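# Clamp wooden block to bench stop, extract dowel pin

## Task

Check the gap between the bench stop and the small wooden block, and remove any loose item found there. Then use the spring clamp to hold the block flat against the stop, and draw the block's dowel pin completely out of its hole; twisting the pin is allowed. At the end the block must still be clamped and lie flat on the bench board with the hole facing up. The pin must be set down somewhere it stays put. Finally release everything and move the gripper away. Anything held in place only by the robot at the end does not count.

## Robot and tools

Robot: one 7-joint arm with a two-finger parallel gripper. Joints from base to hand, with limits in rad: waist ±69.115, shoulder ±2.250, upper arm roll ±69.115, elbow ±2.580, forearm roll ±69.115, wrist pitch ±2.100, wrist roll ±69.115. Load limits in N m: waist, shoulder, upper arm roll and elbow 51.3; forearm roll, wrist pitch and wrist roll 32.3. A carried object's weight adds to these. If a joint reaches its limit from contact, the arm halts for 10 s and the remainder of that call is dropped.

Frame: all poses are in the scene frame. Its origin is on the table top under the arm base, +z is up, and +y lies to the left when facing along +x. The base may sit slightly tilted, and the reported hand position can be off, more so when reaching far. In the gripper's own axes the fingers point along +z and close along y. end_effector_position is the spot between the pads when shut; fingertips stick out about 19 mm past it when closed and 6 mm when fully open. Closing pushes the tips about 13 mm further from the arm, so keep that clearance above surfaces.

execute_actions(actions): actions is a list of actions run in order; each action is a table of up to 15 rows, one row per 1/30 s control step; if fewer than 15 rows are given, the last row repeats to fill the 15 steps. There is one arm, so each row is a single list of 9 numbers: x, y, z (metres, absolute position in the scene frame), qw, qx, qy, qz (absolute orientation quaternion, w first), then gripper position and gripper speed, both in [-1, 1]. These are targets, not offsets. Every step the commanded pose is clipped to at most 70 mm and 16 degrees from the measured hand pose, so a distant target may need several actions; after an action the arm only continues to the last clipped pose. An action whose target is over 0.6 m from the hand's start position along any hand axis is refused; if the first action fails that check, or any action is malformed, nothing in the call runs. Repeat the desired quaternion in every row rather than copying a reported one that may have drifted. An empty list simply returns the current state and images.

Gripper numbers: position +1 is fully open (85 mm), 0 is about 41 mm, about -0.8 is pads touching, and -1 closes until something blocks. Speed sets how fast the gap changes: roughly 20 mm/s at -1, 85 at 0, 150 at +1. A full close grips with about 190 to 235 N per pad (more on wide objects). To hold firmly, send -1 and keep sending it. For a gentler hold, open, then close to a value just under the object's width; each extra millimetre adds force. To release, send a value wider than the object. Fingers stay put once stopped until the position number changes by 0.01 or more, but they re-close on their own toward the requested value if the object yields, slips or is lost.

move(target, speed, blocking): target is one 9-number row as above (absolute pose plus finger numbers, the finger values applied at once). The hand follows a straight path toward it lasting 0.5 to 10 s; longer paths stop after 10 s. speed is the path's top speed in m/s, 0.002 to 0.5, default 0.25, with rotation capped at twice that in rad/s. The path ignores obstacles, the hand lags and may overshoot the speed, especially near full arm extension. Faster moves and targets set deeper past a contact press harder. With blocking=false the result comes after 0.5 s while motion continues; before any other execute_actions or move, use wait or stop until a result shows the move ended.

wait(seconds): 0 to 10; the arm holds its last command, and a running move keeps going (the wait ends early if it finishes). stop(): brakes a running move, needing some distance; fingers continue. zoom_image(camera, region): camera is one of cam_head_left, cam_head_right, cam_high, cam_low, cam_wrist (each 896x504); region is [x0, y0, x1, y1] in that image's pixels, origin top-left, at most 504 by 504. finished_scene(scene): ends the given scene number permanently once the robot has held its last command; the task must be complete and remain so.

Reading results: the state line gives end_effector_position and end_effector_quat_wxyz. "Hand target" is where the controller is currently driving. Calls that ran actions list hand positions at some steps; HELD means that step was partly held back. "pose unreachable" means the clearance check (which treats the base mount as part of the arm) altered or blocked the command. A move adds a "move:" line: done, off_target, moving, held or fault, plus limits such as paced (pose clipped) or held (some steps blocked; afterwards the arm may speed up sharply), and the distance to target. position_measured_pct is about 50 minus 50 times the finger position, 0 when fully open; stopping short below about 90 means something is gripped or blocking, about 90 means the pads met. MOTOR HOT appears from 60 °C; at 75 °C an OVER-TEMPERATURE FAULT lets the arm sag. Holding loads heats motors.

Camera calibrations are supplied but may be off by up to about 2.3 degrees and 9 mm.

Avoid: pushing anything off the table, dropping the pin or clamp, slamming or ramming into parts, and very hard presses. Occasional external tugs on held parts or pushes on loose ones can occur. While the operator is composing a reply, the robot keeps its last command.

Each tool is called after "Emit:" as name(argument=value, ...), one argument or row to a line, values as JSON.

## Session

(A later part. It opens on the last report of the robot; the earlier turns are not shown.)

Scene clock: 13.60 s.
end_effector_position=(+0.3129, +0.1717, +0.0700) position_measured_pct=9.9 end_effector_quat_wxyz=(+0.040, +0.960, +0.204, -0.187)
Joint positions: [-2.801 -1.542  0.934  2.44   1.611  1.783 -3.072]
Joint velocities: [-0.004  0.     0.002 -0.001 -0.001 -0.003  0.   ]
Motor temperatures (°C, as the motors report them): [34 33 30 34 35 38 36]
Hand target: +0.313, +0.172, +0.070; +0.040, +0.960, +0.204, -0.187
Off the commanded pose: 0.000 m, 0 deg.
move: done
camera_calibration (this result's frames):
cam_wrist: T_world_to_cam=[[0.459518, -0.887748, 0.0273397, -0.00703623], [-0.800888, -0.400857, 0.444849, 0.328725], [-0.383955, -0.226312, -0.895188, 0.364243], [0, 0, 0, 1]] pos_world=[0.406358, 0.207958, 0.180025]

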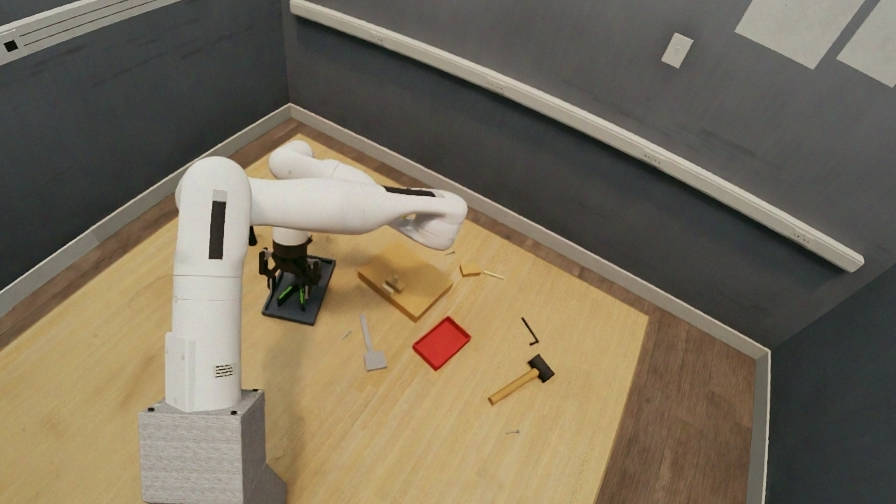

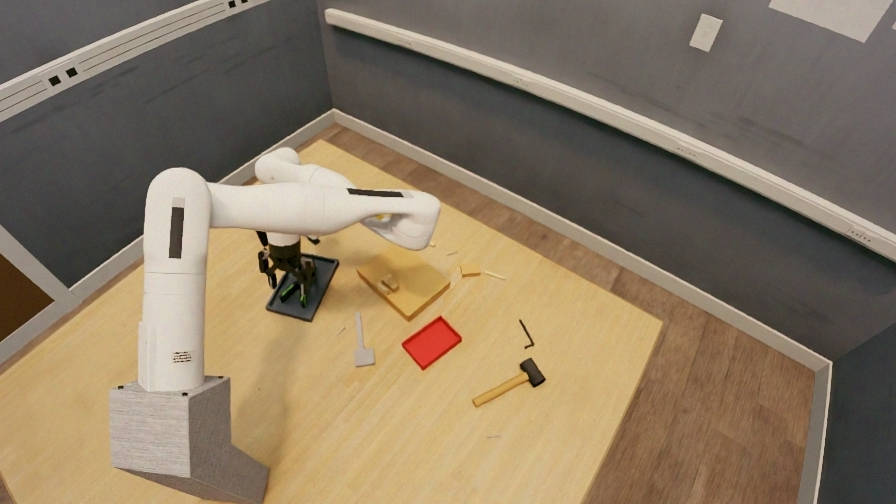

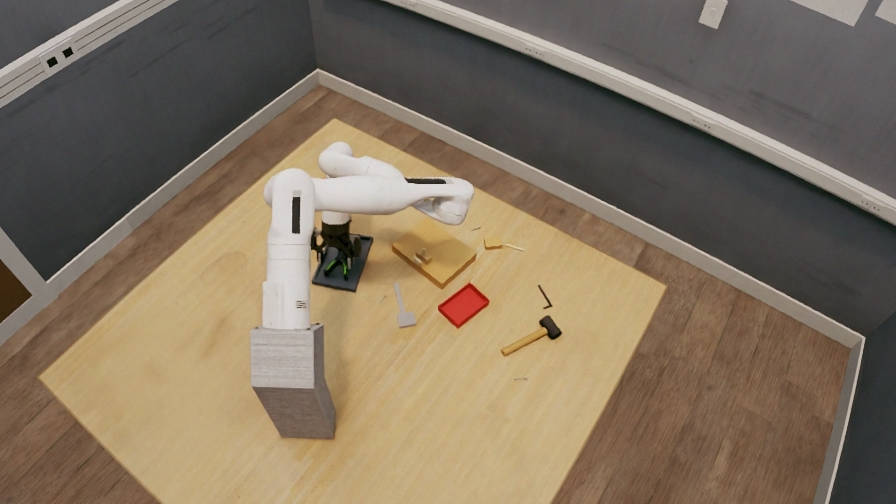

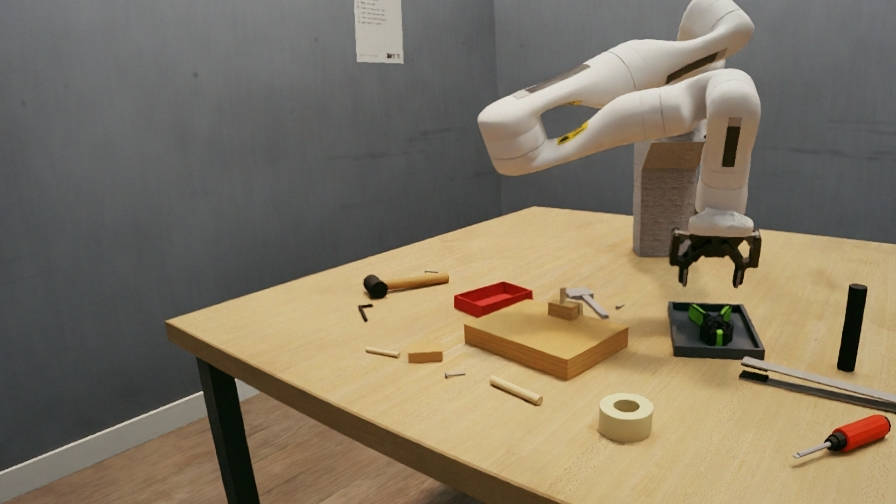

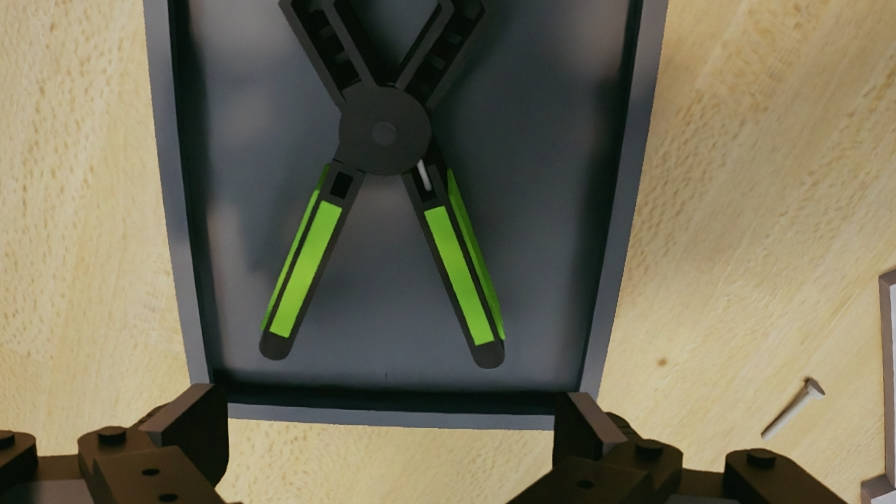

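Emit:
move(
  target=[0.313,0.172,0.029,0.0397,0.9601,0.2041,-0.1866,0.8,0],
  speed=0.05,
)

Scene clock: 15.00 s.
end_effector_position=(+0.3130, +0.1718, +0.0290) position_measured_pct=9.9 end_effector_quat_wxyz=(+0.040, +0.960, +0.204, -0.187)
Joint positions: [-2.828 -1.621  1.032  2.373  1.755  1.767 -2.982]
Joint velocities: [ 0.    -0.004  0.002 -0.001 -0.    -0.005  0.001]
Motor temperatures (°C, as the motors report them): [34 33 30 34 35 38 36]
Hand target: +0.313, +0.172, +0.029; +0.040, +0.960, +0.204, -0.187
Off the commanded pose: 0.000 m, 0 deg.
move: done
camera_calibration (this result's frames):
cam_wrist: T_world_to_cam=[[0.459725, -0.887645, 0.027194, -0.00586331], [-0.80086, -0.401157, 0.444631, 0.347097], [-0.383765, -0.226187, -0.895301, 0.327535], [0, 0, 0, 1]] pos_world=[0.406368, 0.20812, 0.139072]

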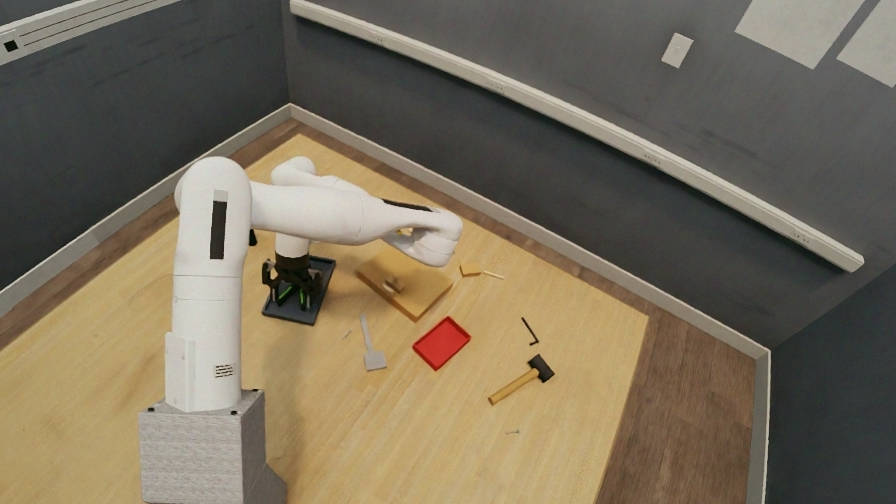

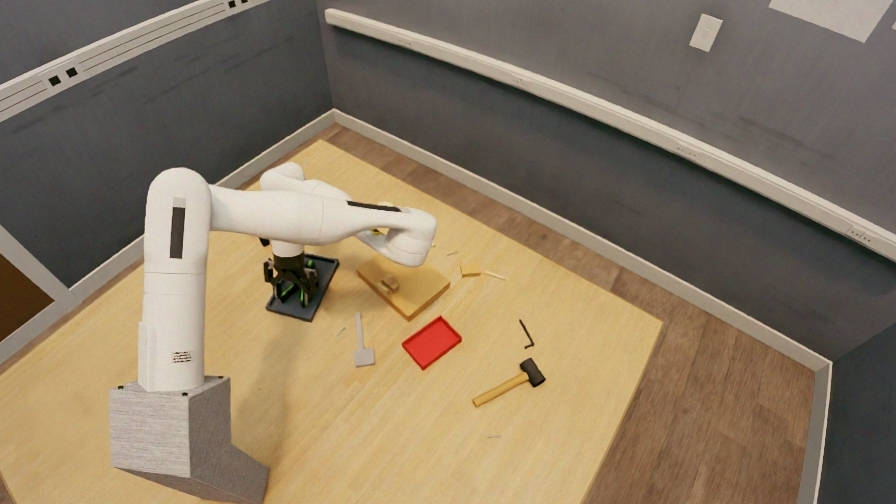

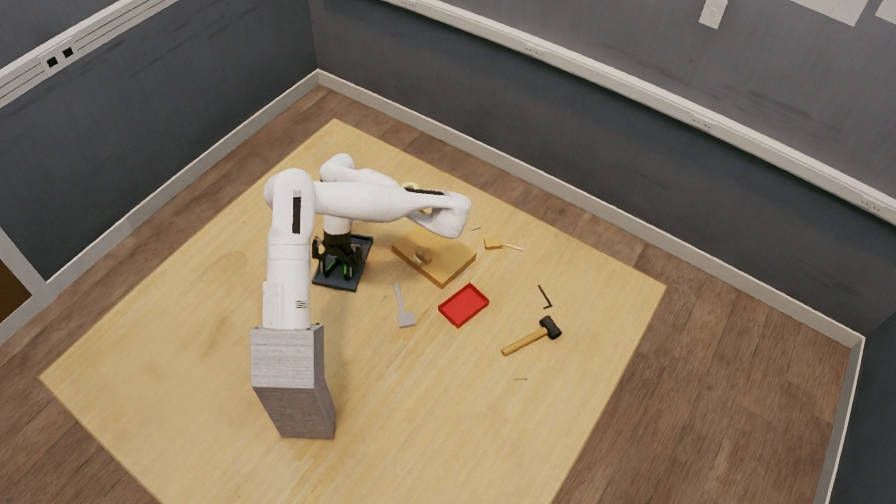

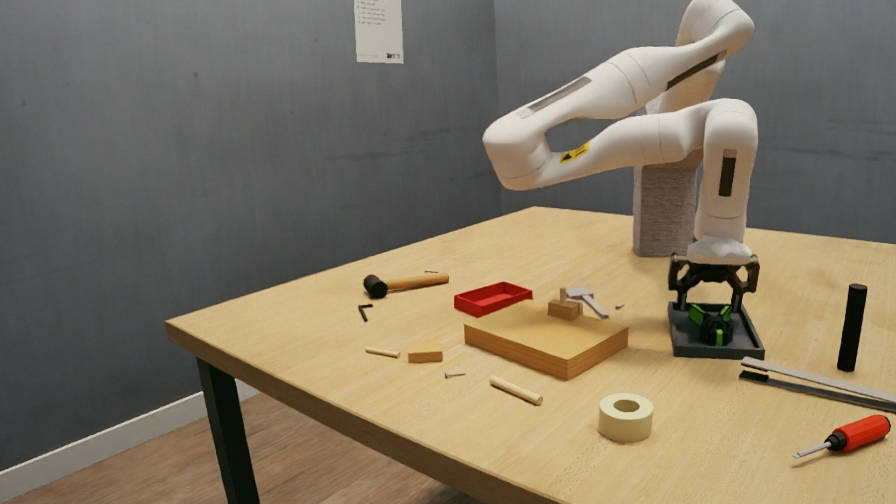

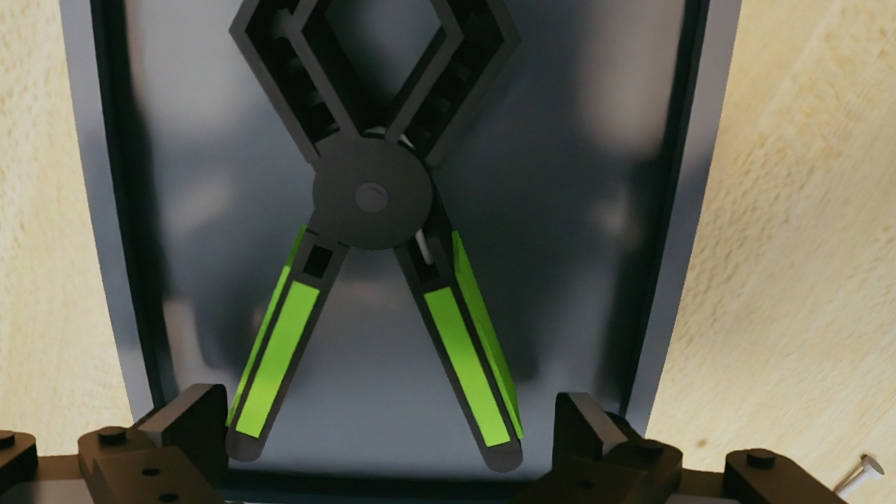

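Emit:
execute_actions(
  actions=[
    [[0.3122,0.1716,0.0268,0.0397,0.9601,0.2041,-0.1866,0.8,0],[0.3122,0.1716,0.0268,0.0397,0.9601,0.2041,-0.1866,0.8,0],[0.3122,0.1716,0.0268,0.0397,0.9601,0.2041,-0.1866,0.8,0],[0.3114,0.1712,0.0246,0.0397,0.9601,0.2041,-0.1866,0.8,0],[0.3114,0.1712,0.0246,0.0397,0.9601,0.2041,-0.1866,0.8,0],[0.3114,0.1712,0.0246,0.0397,0.9601,0.2041,-0.1866,0.8,0],[0.3106,0.1709,0.0225,0.0397,0.9601,0.2041,-0.1866,0.8,0]],
  ],
)

Scene clock: 16.33 s.
end_effector_position=(+0.3107, +0.1709, +0.0225) position_measured_pct=9.9 end_effector_quat_wxyz=(+0.040, +0.960, +0.204, -0.187)
Joint positions: [-2.831 -1.636  1.049  2.367  1.78   1.763 -2.972]
Joint velocities: [-0.001 -0.     0.001 -0.001 -0.    -0.002 -0.001]
Motor temperatures (°C, as the motors report them): [34 33 30 34 35 38 36]
Hand target: +0.311, +0.171, +0.022; +0.040, +0.960, +0.204, -0.187
Off the commanded pose: 0.000 m, 0 deg.
Step readings (end_effector_position):
0: (+0.3128, +0.1719, +0.0289)
1: (+0.3126, +0.1719, +0.0287)
2: (+0.3123, +0.1718, +0.0279)
4: (+0.3121, +0.1716, +0.0268)
8: (+0.3110, +0.1711, +0.0237)
15: end_effector_position above
camera_calibration (this result's frames):
cam_wrist: T_world_to_cam=[[0.459395, -0.887828, 0.0267841, -0.00535697], [-0.800995, -0.401055, 0.44448, 0.347773], [-0.383879, -0.225646, -0.895388, 0.320576], [0, 0, 0, 1]] pos_world=[0.404088, 0.207057, 0.132605]

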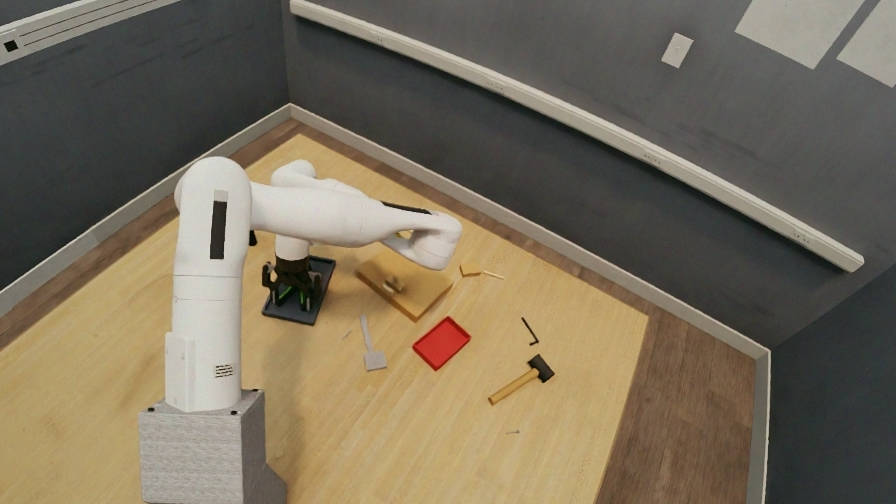

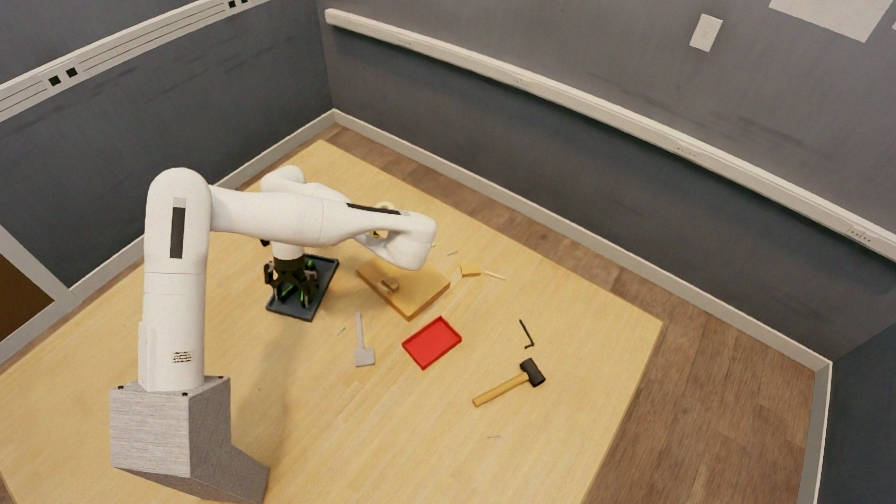

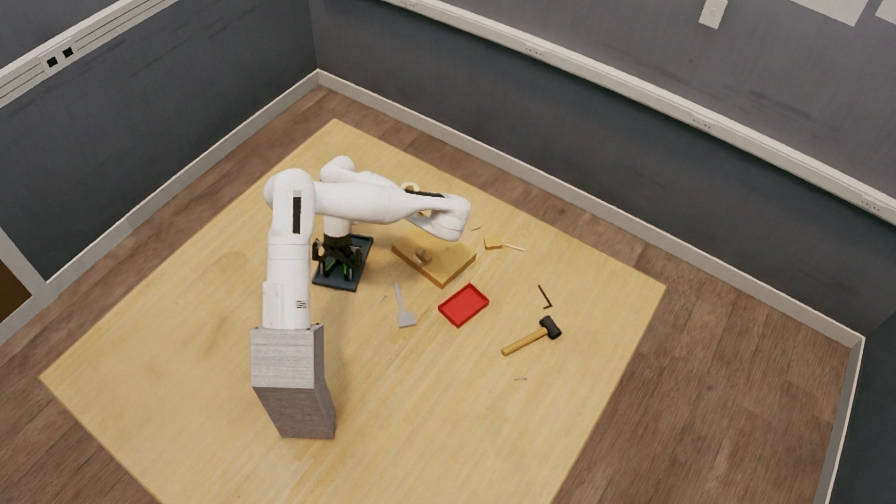

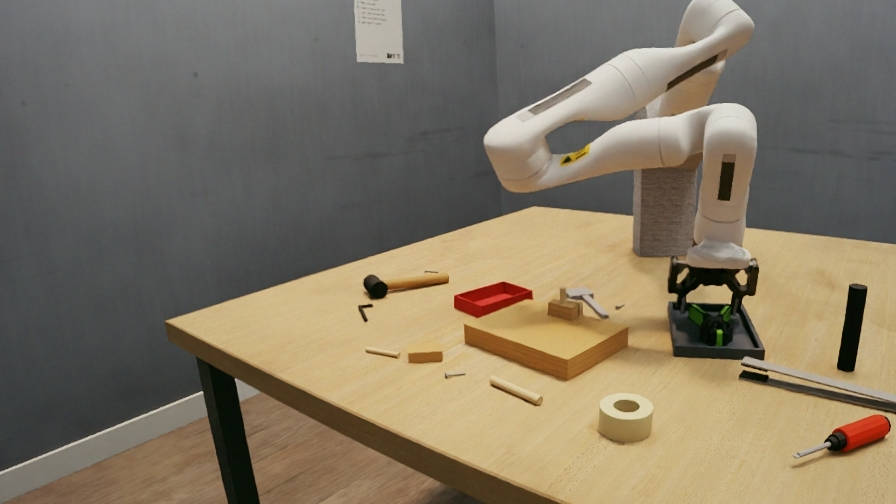

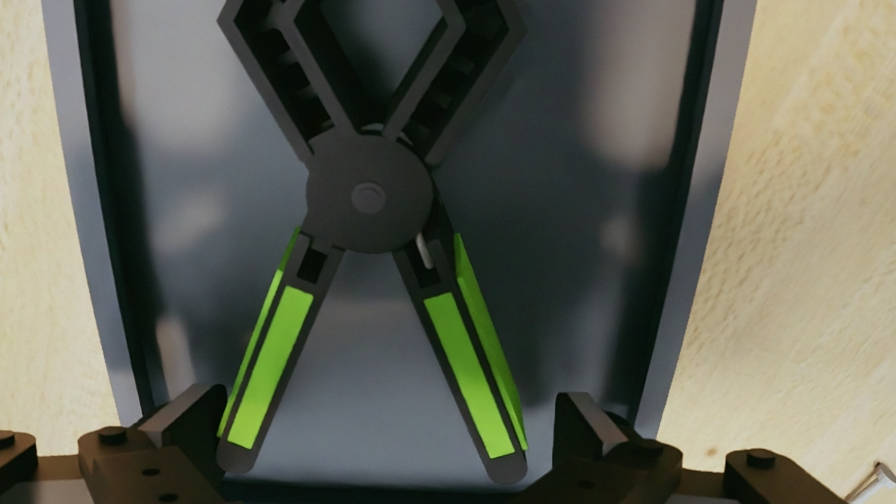

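Emit:
execute_actions(
  actions=[
    [[0.3100,0.1722,0.0225,0.0397,0.9601,0.2041,-0.1866,0.7,0],[0.3100,0.1722,0.0225,0.0397,0.9601,0.2041,-0.1866,0.7,0],[0.3100,0.1722,0.0225,0.0397,0.9601,0.2041,-0.1866,0.7,0],[0.3094,0.1736,0.0225,0.0397,0.9601,0.2041,-0.1866,0.62,0],[0.3094,0.1736,0.0225,0.0397,0.9601,0.2041,-0.1866,0.62,0],[0.3094,0.1736,0.0225,0.0397,0.9601,0.2041,-0.1866,0.62,0],[0.3095,0.1737,0.0229,0.0397,0.9601,0.2041,-0.1866,0.55,0],[0.3095,0.1737,0.0229,0.0397,0.9601,0.2041,-0.1866,0.55,0],[0.3095,0.1737,0.0229,0.0397,0.9601,0.2041,-0.1866,0.55,0],[0.3099,0.1738,0.0239,0.0397,0.9601,0.2041,-0.1866,0.43,0],[0.3099,0.1738,0.0239,0.0397,0.9601,0.2041,-0.1866,0.43,0],[0.3099,0.1738,0.0239,0.0397,0.9601,0.2041,-0.1866,0.43,0],[0.3103,0.1740,0.0249,0.0397,0.9601,0.2041,-0.1866,0.32,0]],
    [[0.3106,0.1741,0.0258,0.0397,0.9601,0.2041,-0.1866,0.2,0],[0.3106,0.1741,0.0258,0.0397,0.9601,0.2041,-0.1866,0.2,0],[0.3106,0.1741,0.0258,0.0397,0.9601,0.2041,-0.1866,0.2,0],[0.3109,0.1743,0.0266,0.0397,0.9601,0.2041,-0.1866,0.09,0],[0.3109,0.1743,0.0266,0.0397,0.9601,0.2041,-0.1866,0.09,0],[0.3109,0.1743,0.0266,0.0397,0.9601,0.2041,-0.1866,0.09,0],[0.3111,0.1744,0.0272,0.0397,0.9601,0.2041,-0.1866,-0.02,0],[0.3111,0.1744,0.0272,0.0397,0.9601,0.2041,-0.1866,-0.02,0],[0.3111,0.1744,0.0272,0.0397,0.9601,0.2041,-0.1866,-0.02,0],[0.3114,0.1745,0.0279,0.0397,0.9601,0.2041,-0.1866,-0.12,0],[0.3114,0.1745,0.0279,0.0397,0.9601,0.2041,-0.1866,-0.12,0],[0.3114,0.1745,0.0279,0.0397,0.9601,0.2041,-0.1866,-0.12,0],[0.3116,0.1746,0.0285,0.0397,0.9601,0.2041,-0.1866,-0.22,0]],
    [[0.3117,0.1746,0.0289,0.0397,0.9601,0.2041,-0.1866,-0.33,0]],
  ],
)

Scene clock: 18.63 s.
end_effector_position=(+0.3114, +0.1741, +0.0295) position_measured_pct=66.3 end_effector_quat_wxyz=(+0.040, +0.960, +0.205, -0.187)
Joint positions: [-2.836 -1.619  1.031  2.374  1.754  1.771 -2.991]
Joint velocities: [-0.    -0.002 -0.     0.001  0.001  0.002  0.   ]
Motor temperatures (°C, as the motors report them): [34 33 30 34 35 38 36]
Hand target: +0.312, +0.175, +0.029; +0.040, +0.960, +0.204, -0.187
Off the commanded pose: 0.001 m, 0 deg.
Step readings (end_effector_position; steps 1 to 15: 1st action; 16 to 30: 2nd action; 31 to 45: 3rd action):
0: (+0.3106, +0.1709, +0.0225)
1: (+0.3105, +0.1711, +0.0225)
2: (+0.3102, +0.1718, +0.0225)
4: (+0.3100, +0.1723, +0.0225)
8: (+0.3095, +0.1735, +0.0228)
15: (+0.3099, +0.1738, +0.0251)
16: (+0.3100, +0.1738, +0.0254)
17: (+0.3102, +0.1738, +0.0258)
19: (+0.3103, +0.1738, +0.0264)
23: (+0.3106, +0.1740, +0.0275)
30: (+0.3111, +0.1742, +0.0289)
31: (+0.3112, +0.1742, +0.0291)
32: (+0.3113, +0.1742, +0.0292)
34: (+0.3113, +0.1742, +0.0294)
38: (+0.3114, +0.1741, +0.0295)
45: end_effector_position above
camera_calibration (this result's frames):
cam_wrist: T_world_to_cam=[[0.460671, -0.88717, 0.0266702, -0.00350491], [-0.800031, -0.402036, 0.445328, 0.34642], [-0.38436, -0.226487, -0.89497, 0.328118], [0, 0, 0, 1]] pos_world=[0.404877, 0.210478, 0.139478]

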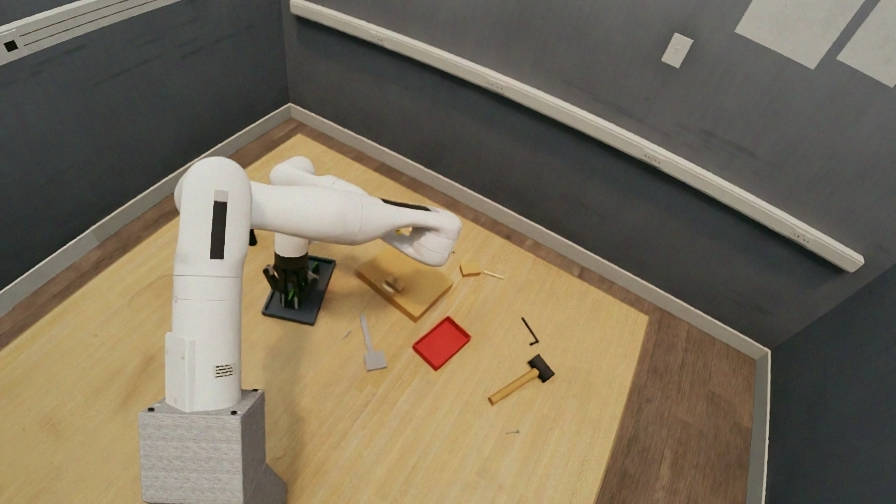

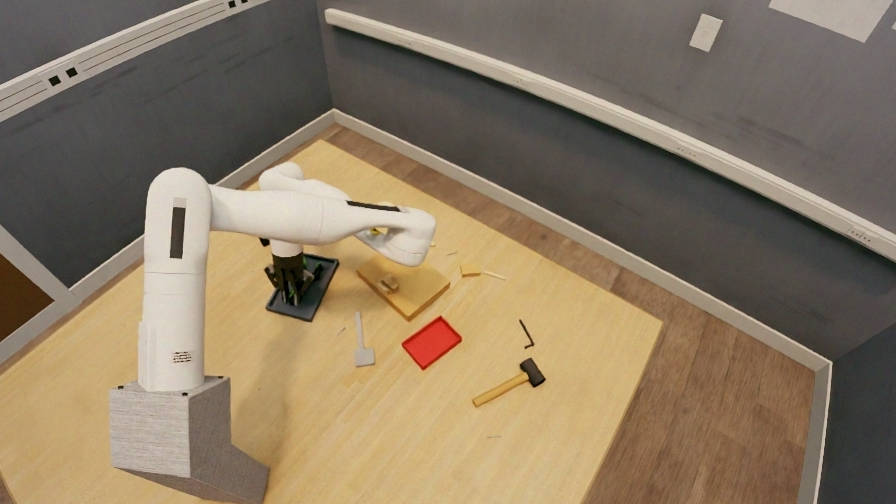

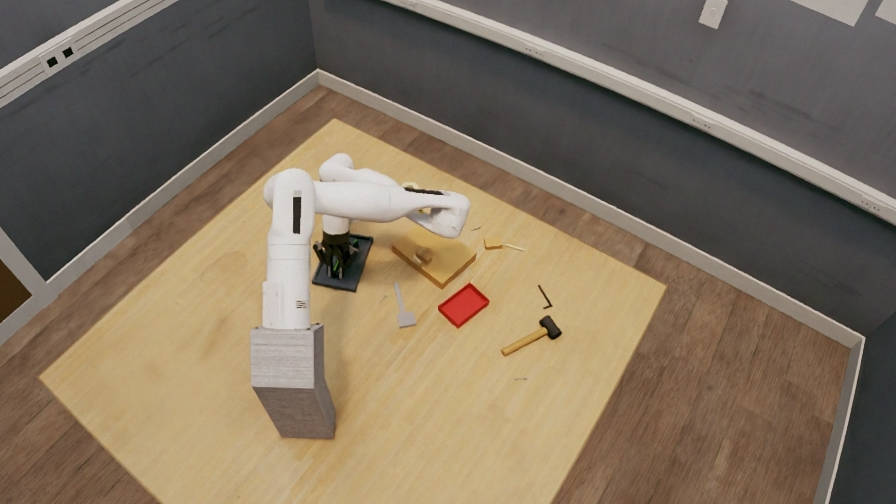

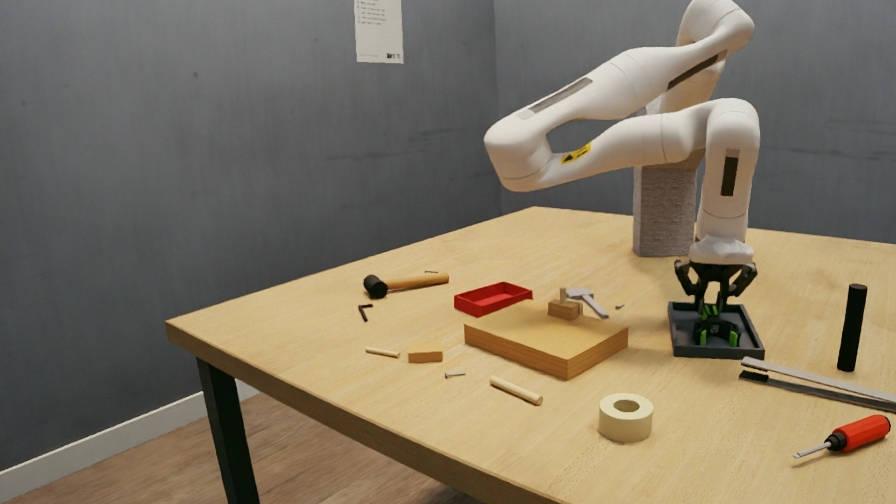

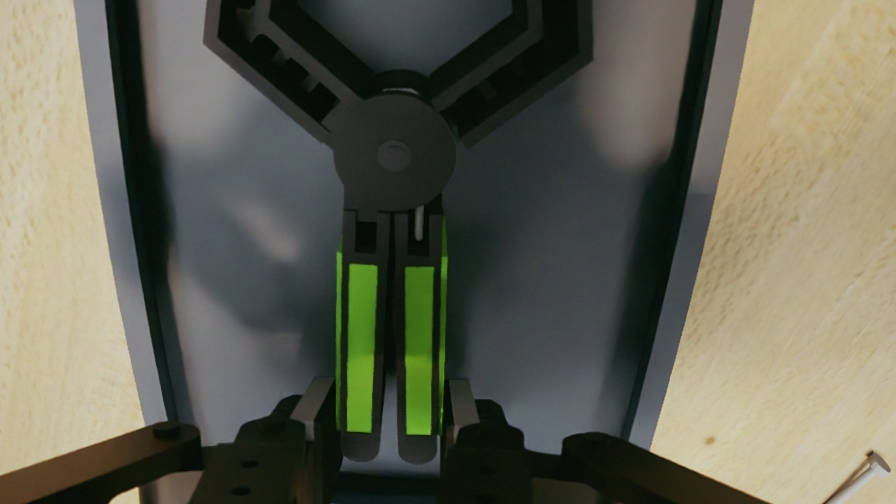

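Emit:
move(
  target=[0.325,0.165,0.09,0.0397,0.9601,0.2041,-0.1866,-0.33,0],
  speed=0.12,
)

Emit:
move(
  target=[0.4678,-0.1233,0.125,0.1272,0.7318,0.6542,-0.1422,-0.33,0],
  speed=0.22,
)

Scene clock: 20.00 s.
end_effector_position=(+0.3250, +0.1653, +0.0900) position_measured_pct=66.3 end_effector_quat_wxyz=(+0.039, +0.960, +0.204, -0.187)
Joint positions: [-2.749 -1.512  0.866  2.44   1.528  1.781 -3.049]
Joint velocities: [ 0.003  0.003 -0.003  0.    -0.     0.006 -0.   ]
Motor temperatures (°C, as the motors report them): [34 33 30 34 35 38 36]
Hand target: +0.325, +0.165, +0.090; +0.039, +0.960, +0.204, -0.187
Off the commanded pose: 0.000 m, 0 deg.
move: done
camera_calibration (this result's frames):
cam_wrist: T_world_to_cam=[[0.458762, -0.8882, 0.0252812, -0.0182879], [-0.800936, -0.401034, 0.444604, 0.327014], [-0.384759, -0.224216, -0.89537, 0.385289], [0, 0, 0, 1]] pos_world=[0.418551, 0.201289, 0.200047]

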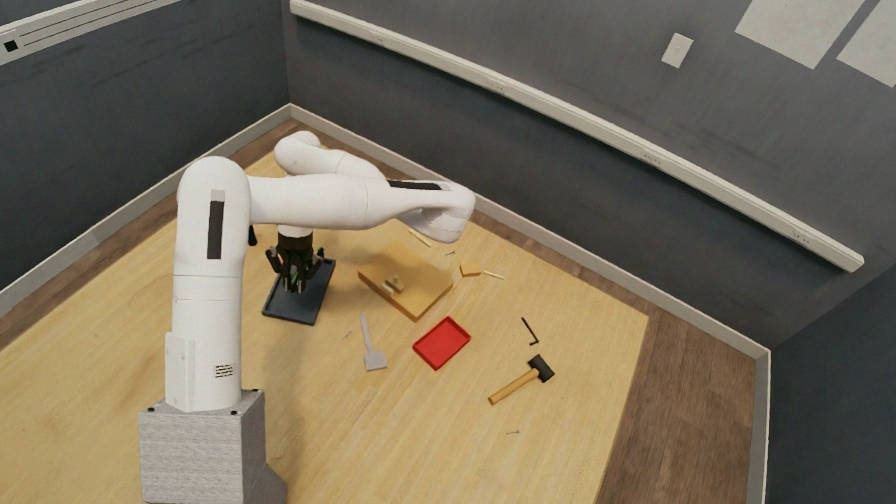

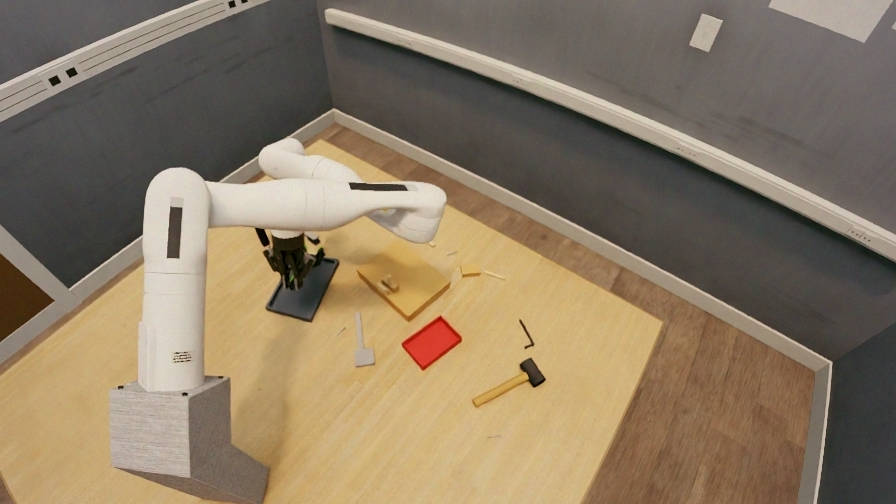

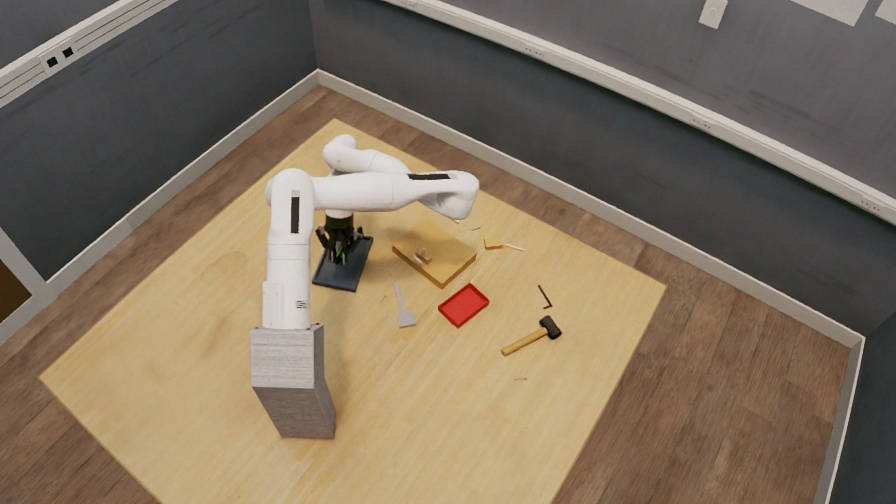

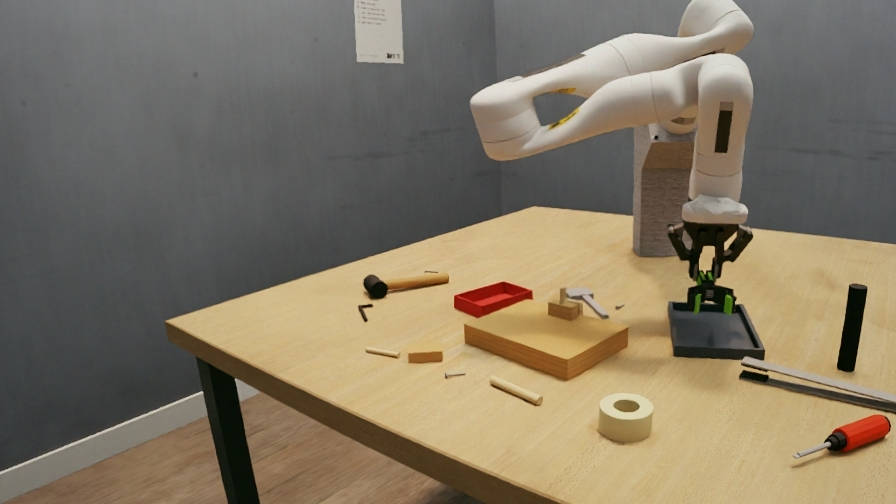

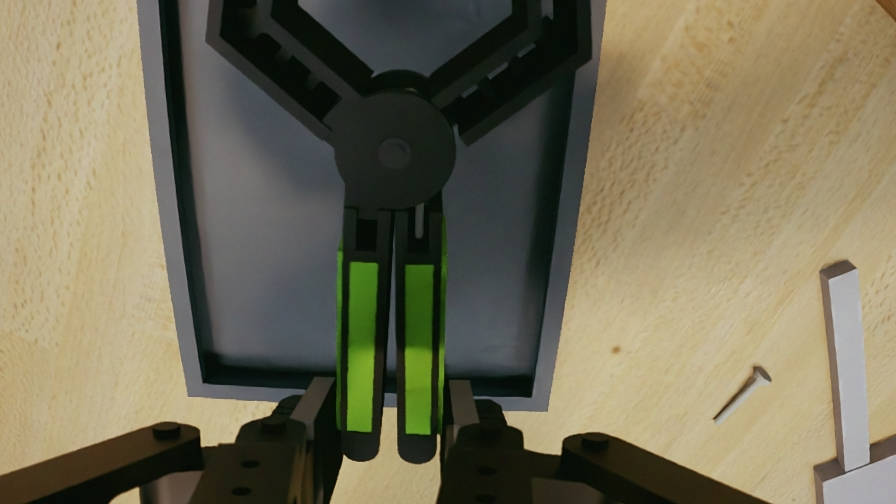

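Scene clock: 22.77 s.
end_effector_position=(+0.4676, -0.1237, +0.1246) position_measured_pct=66.3 end_effector_quat_wxyz=(+0.127, +0.732, +0.654, -0.143)
Joint positions: [-2.054 -1.783  0.936  2.269  1.877  1.682 -1.144]
Joint velocities: [ 0.008 -0.006  0.    -0.    -0.001 -0.002  0.001]
Motor temperatures (°C, as the motors report them): [34 33 30 34 35 38 36]
Hand target: +0.467, -0.124, +0.125; +0.127, +0.732, +0.654, -0.143
Off the commanded pose: 0.001 m, 0 deg.
move: done
camera_calibration (this result's frames):
cam_wrist: T_world_to_cam=[[0.998264, -0.0536529, 0.024313, -0.490209], [-0.058864, -0.89332, 0.44555, -0.0980573], [-0.00218582, -0.446208, -0.894927, 0.199891], [0, 0, 0, 1]] pos_world=[0.484023, -0.0247047, 0.234496]

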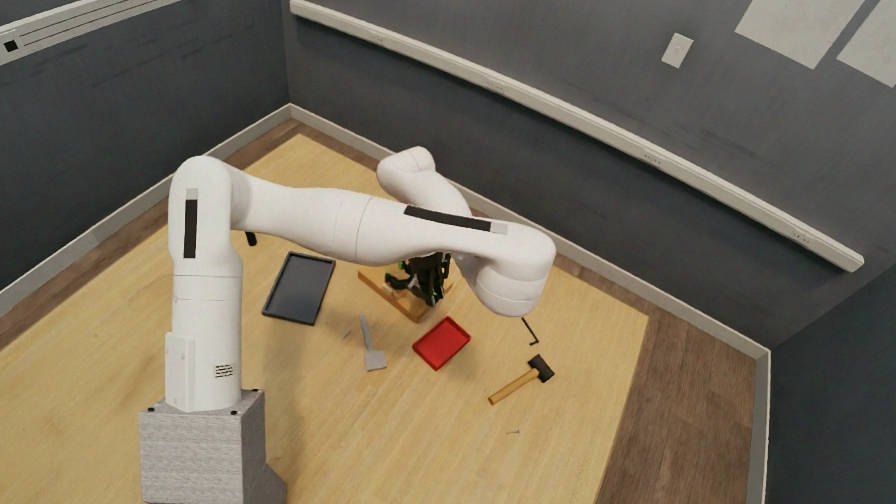

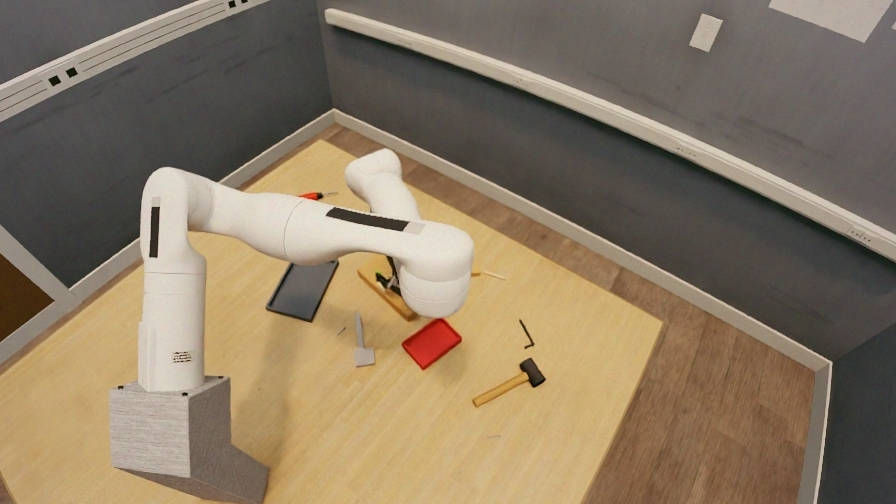

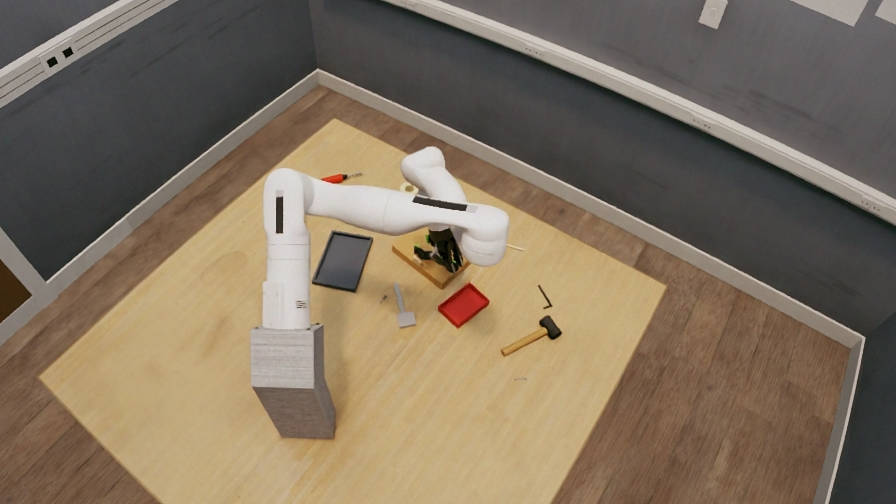

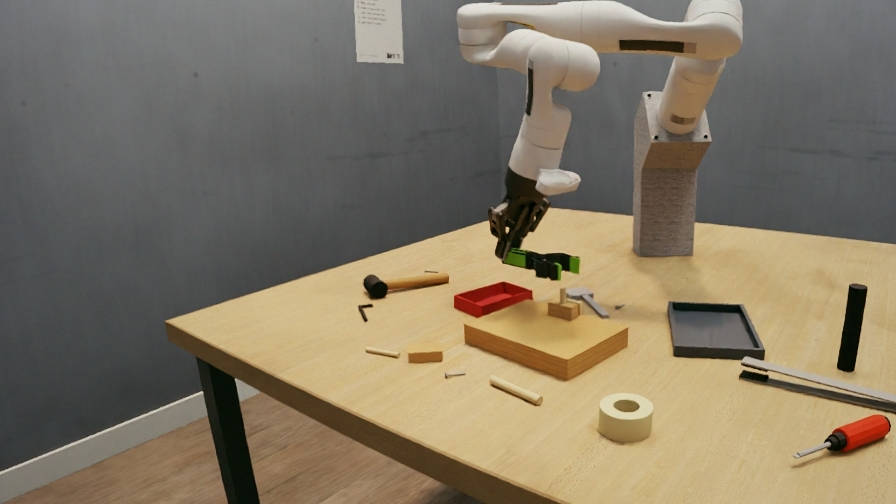

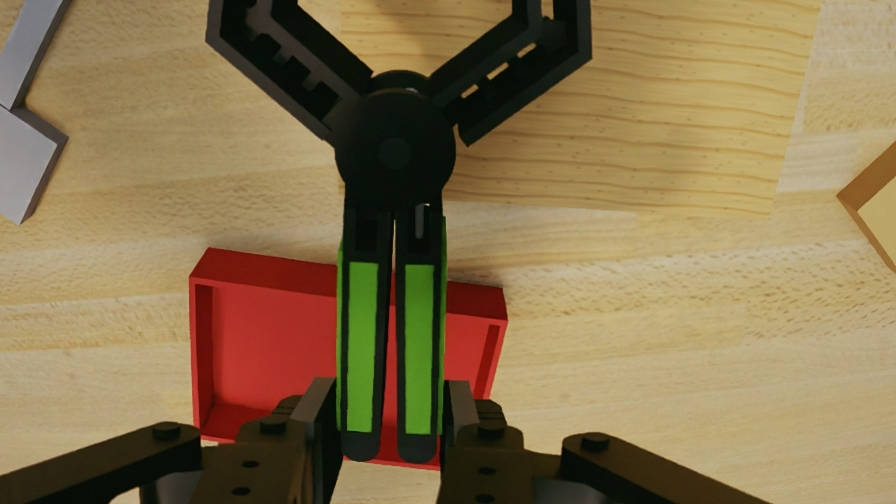

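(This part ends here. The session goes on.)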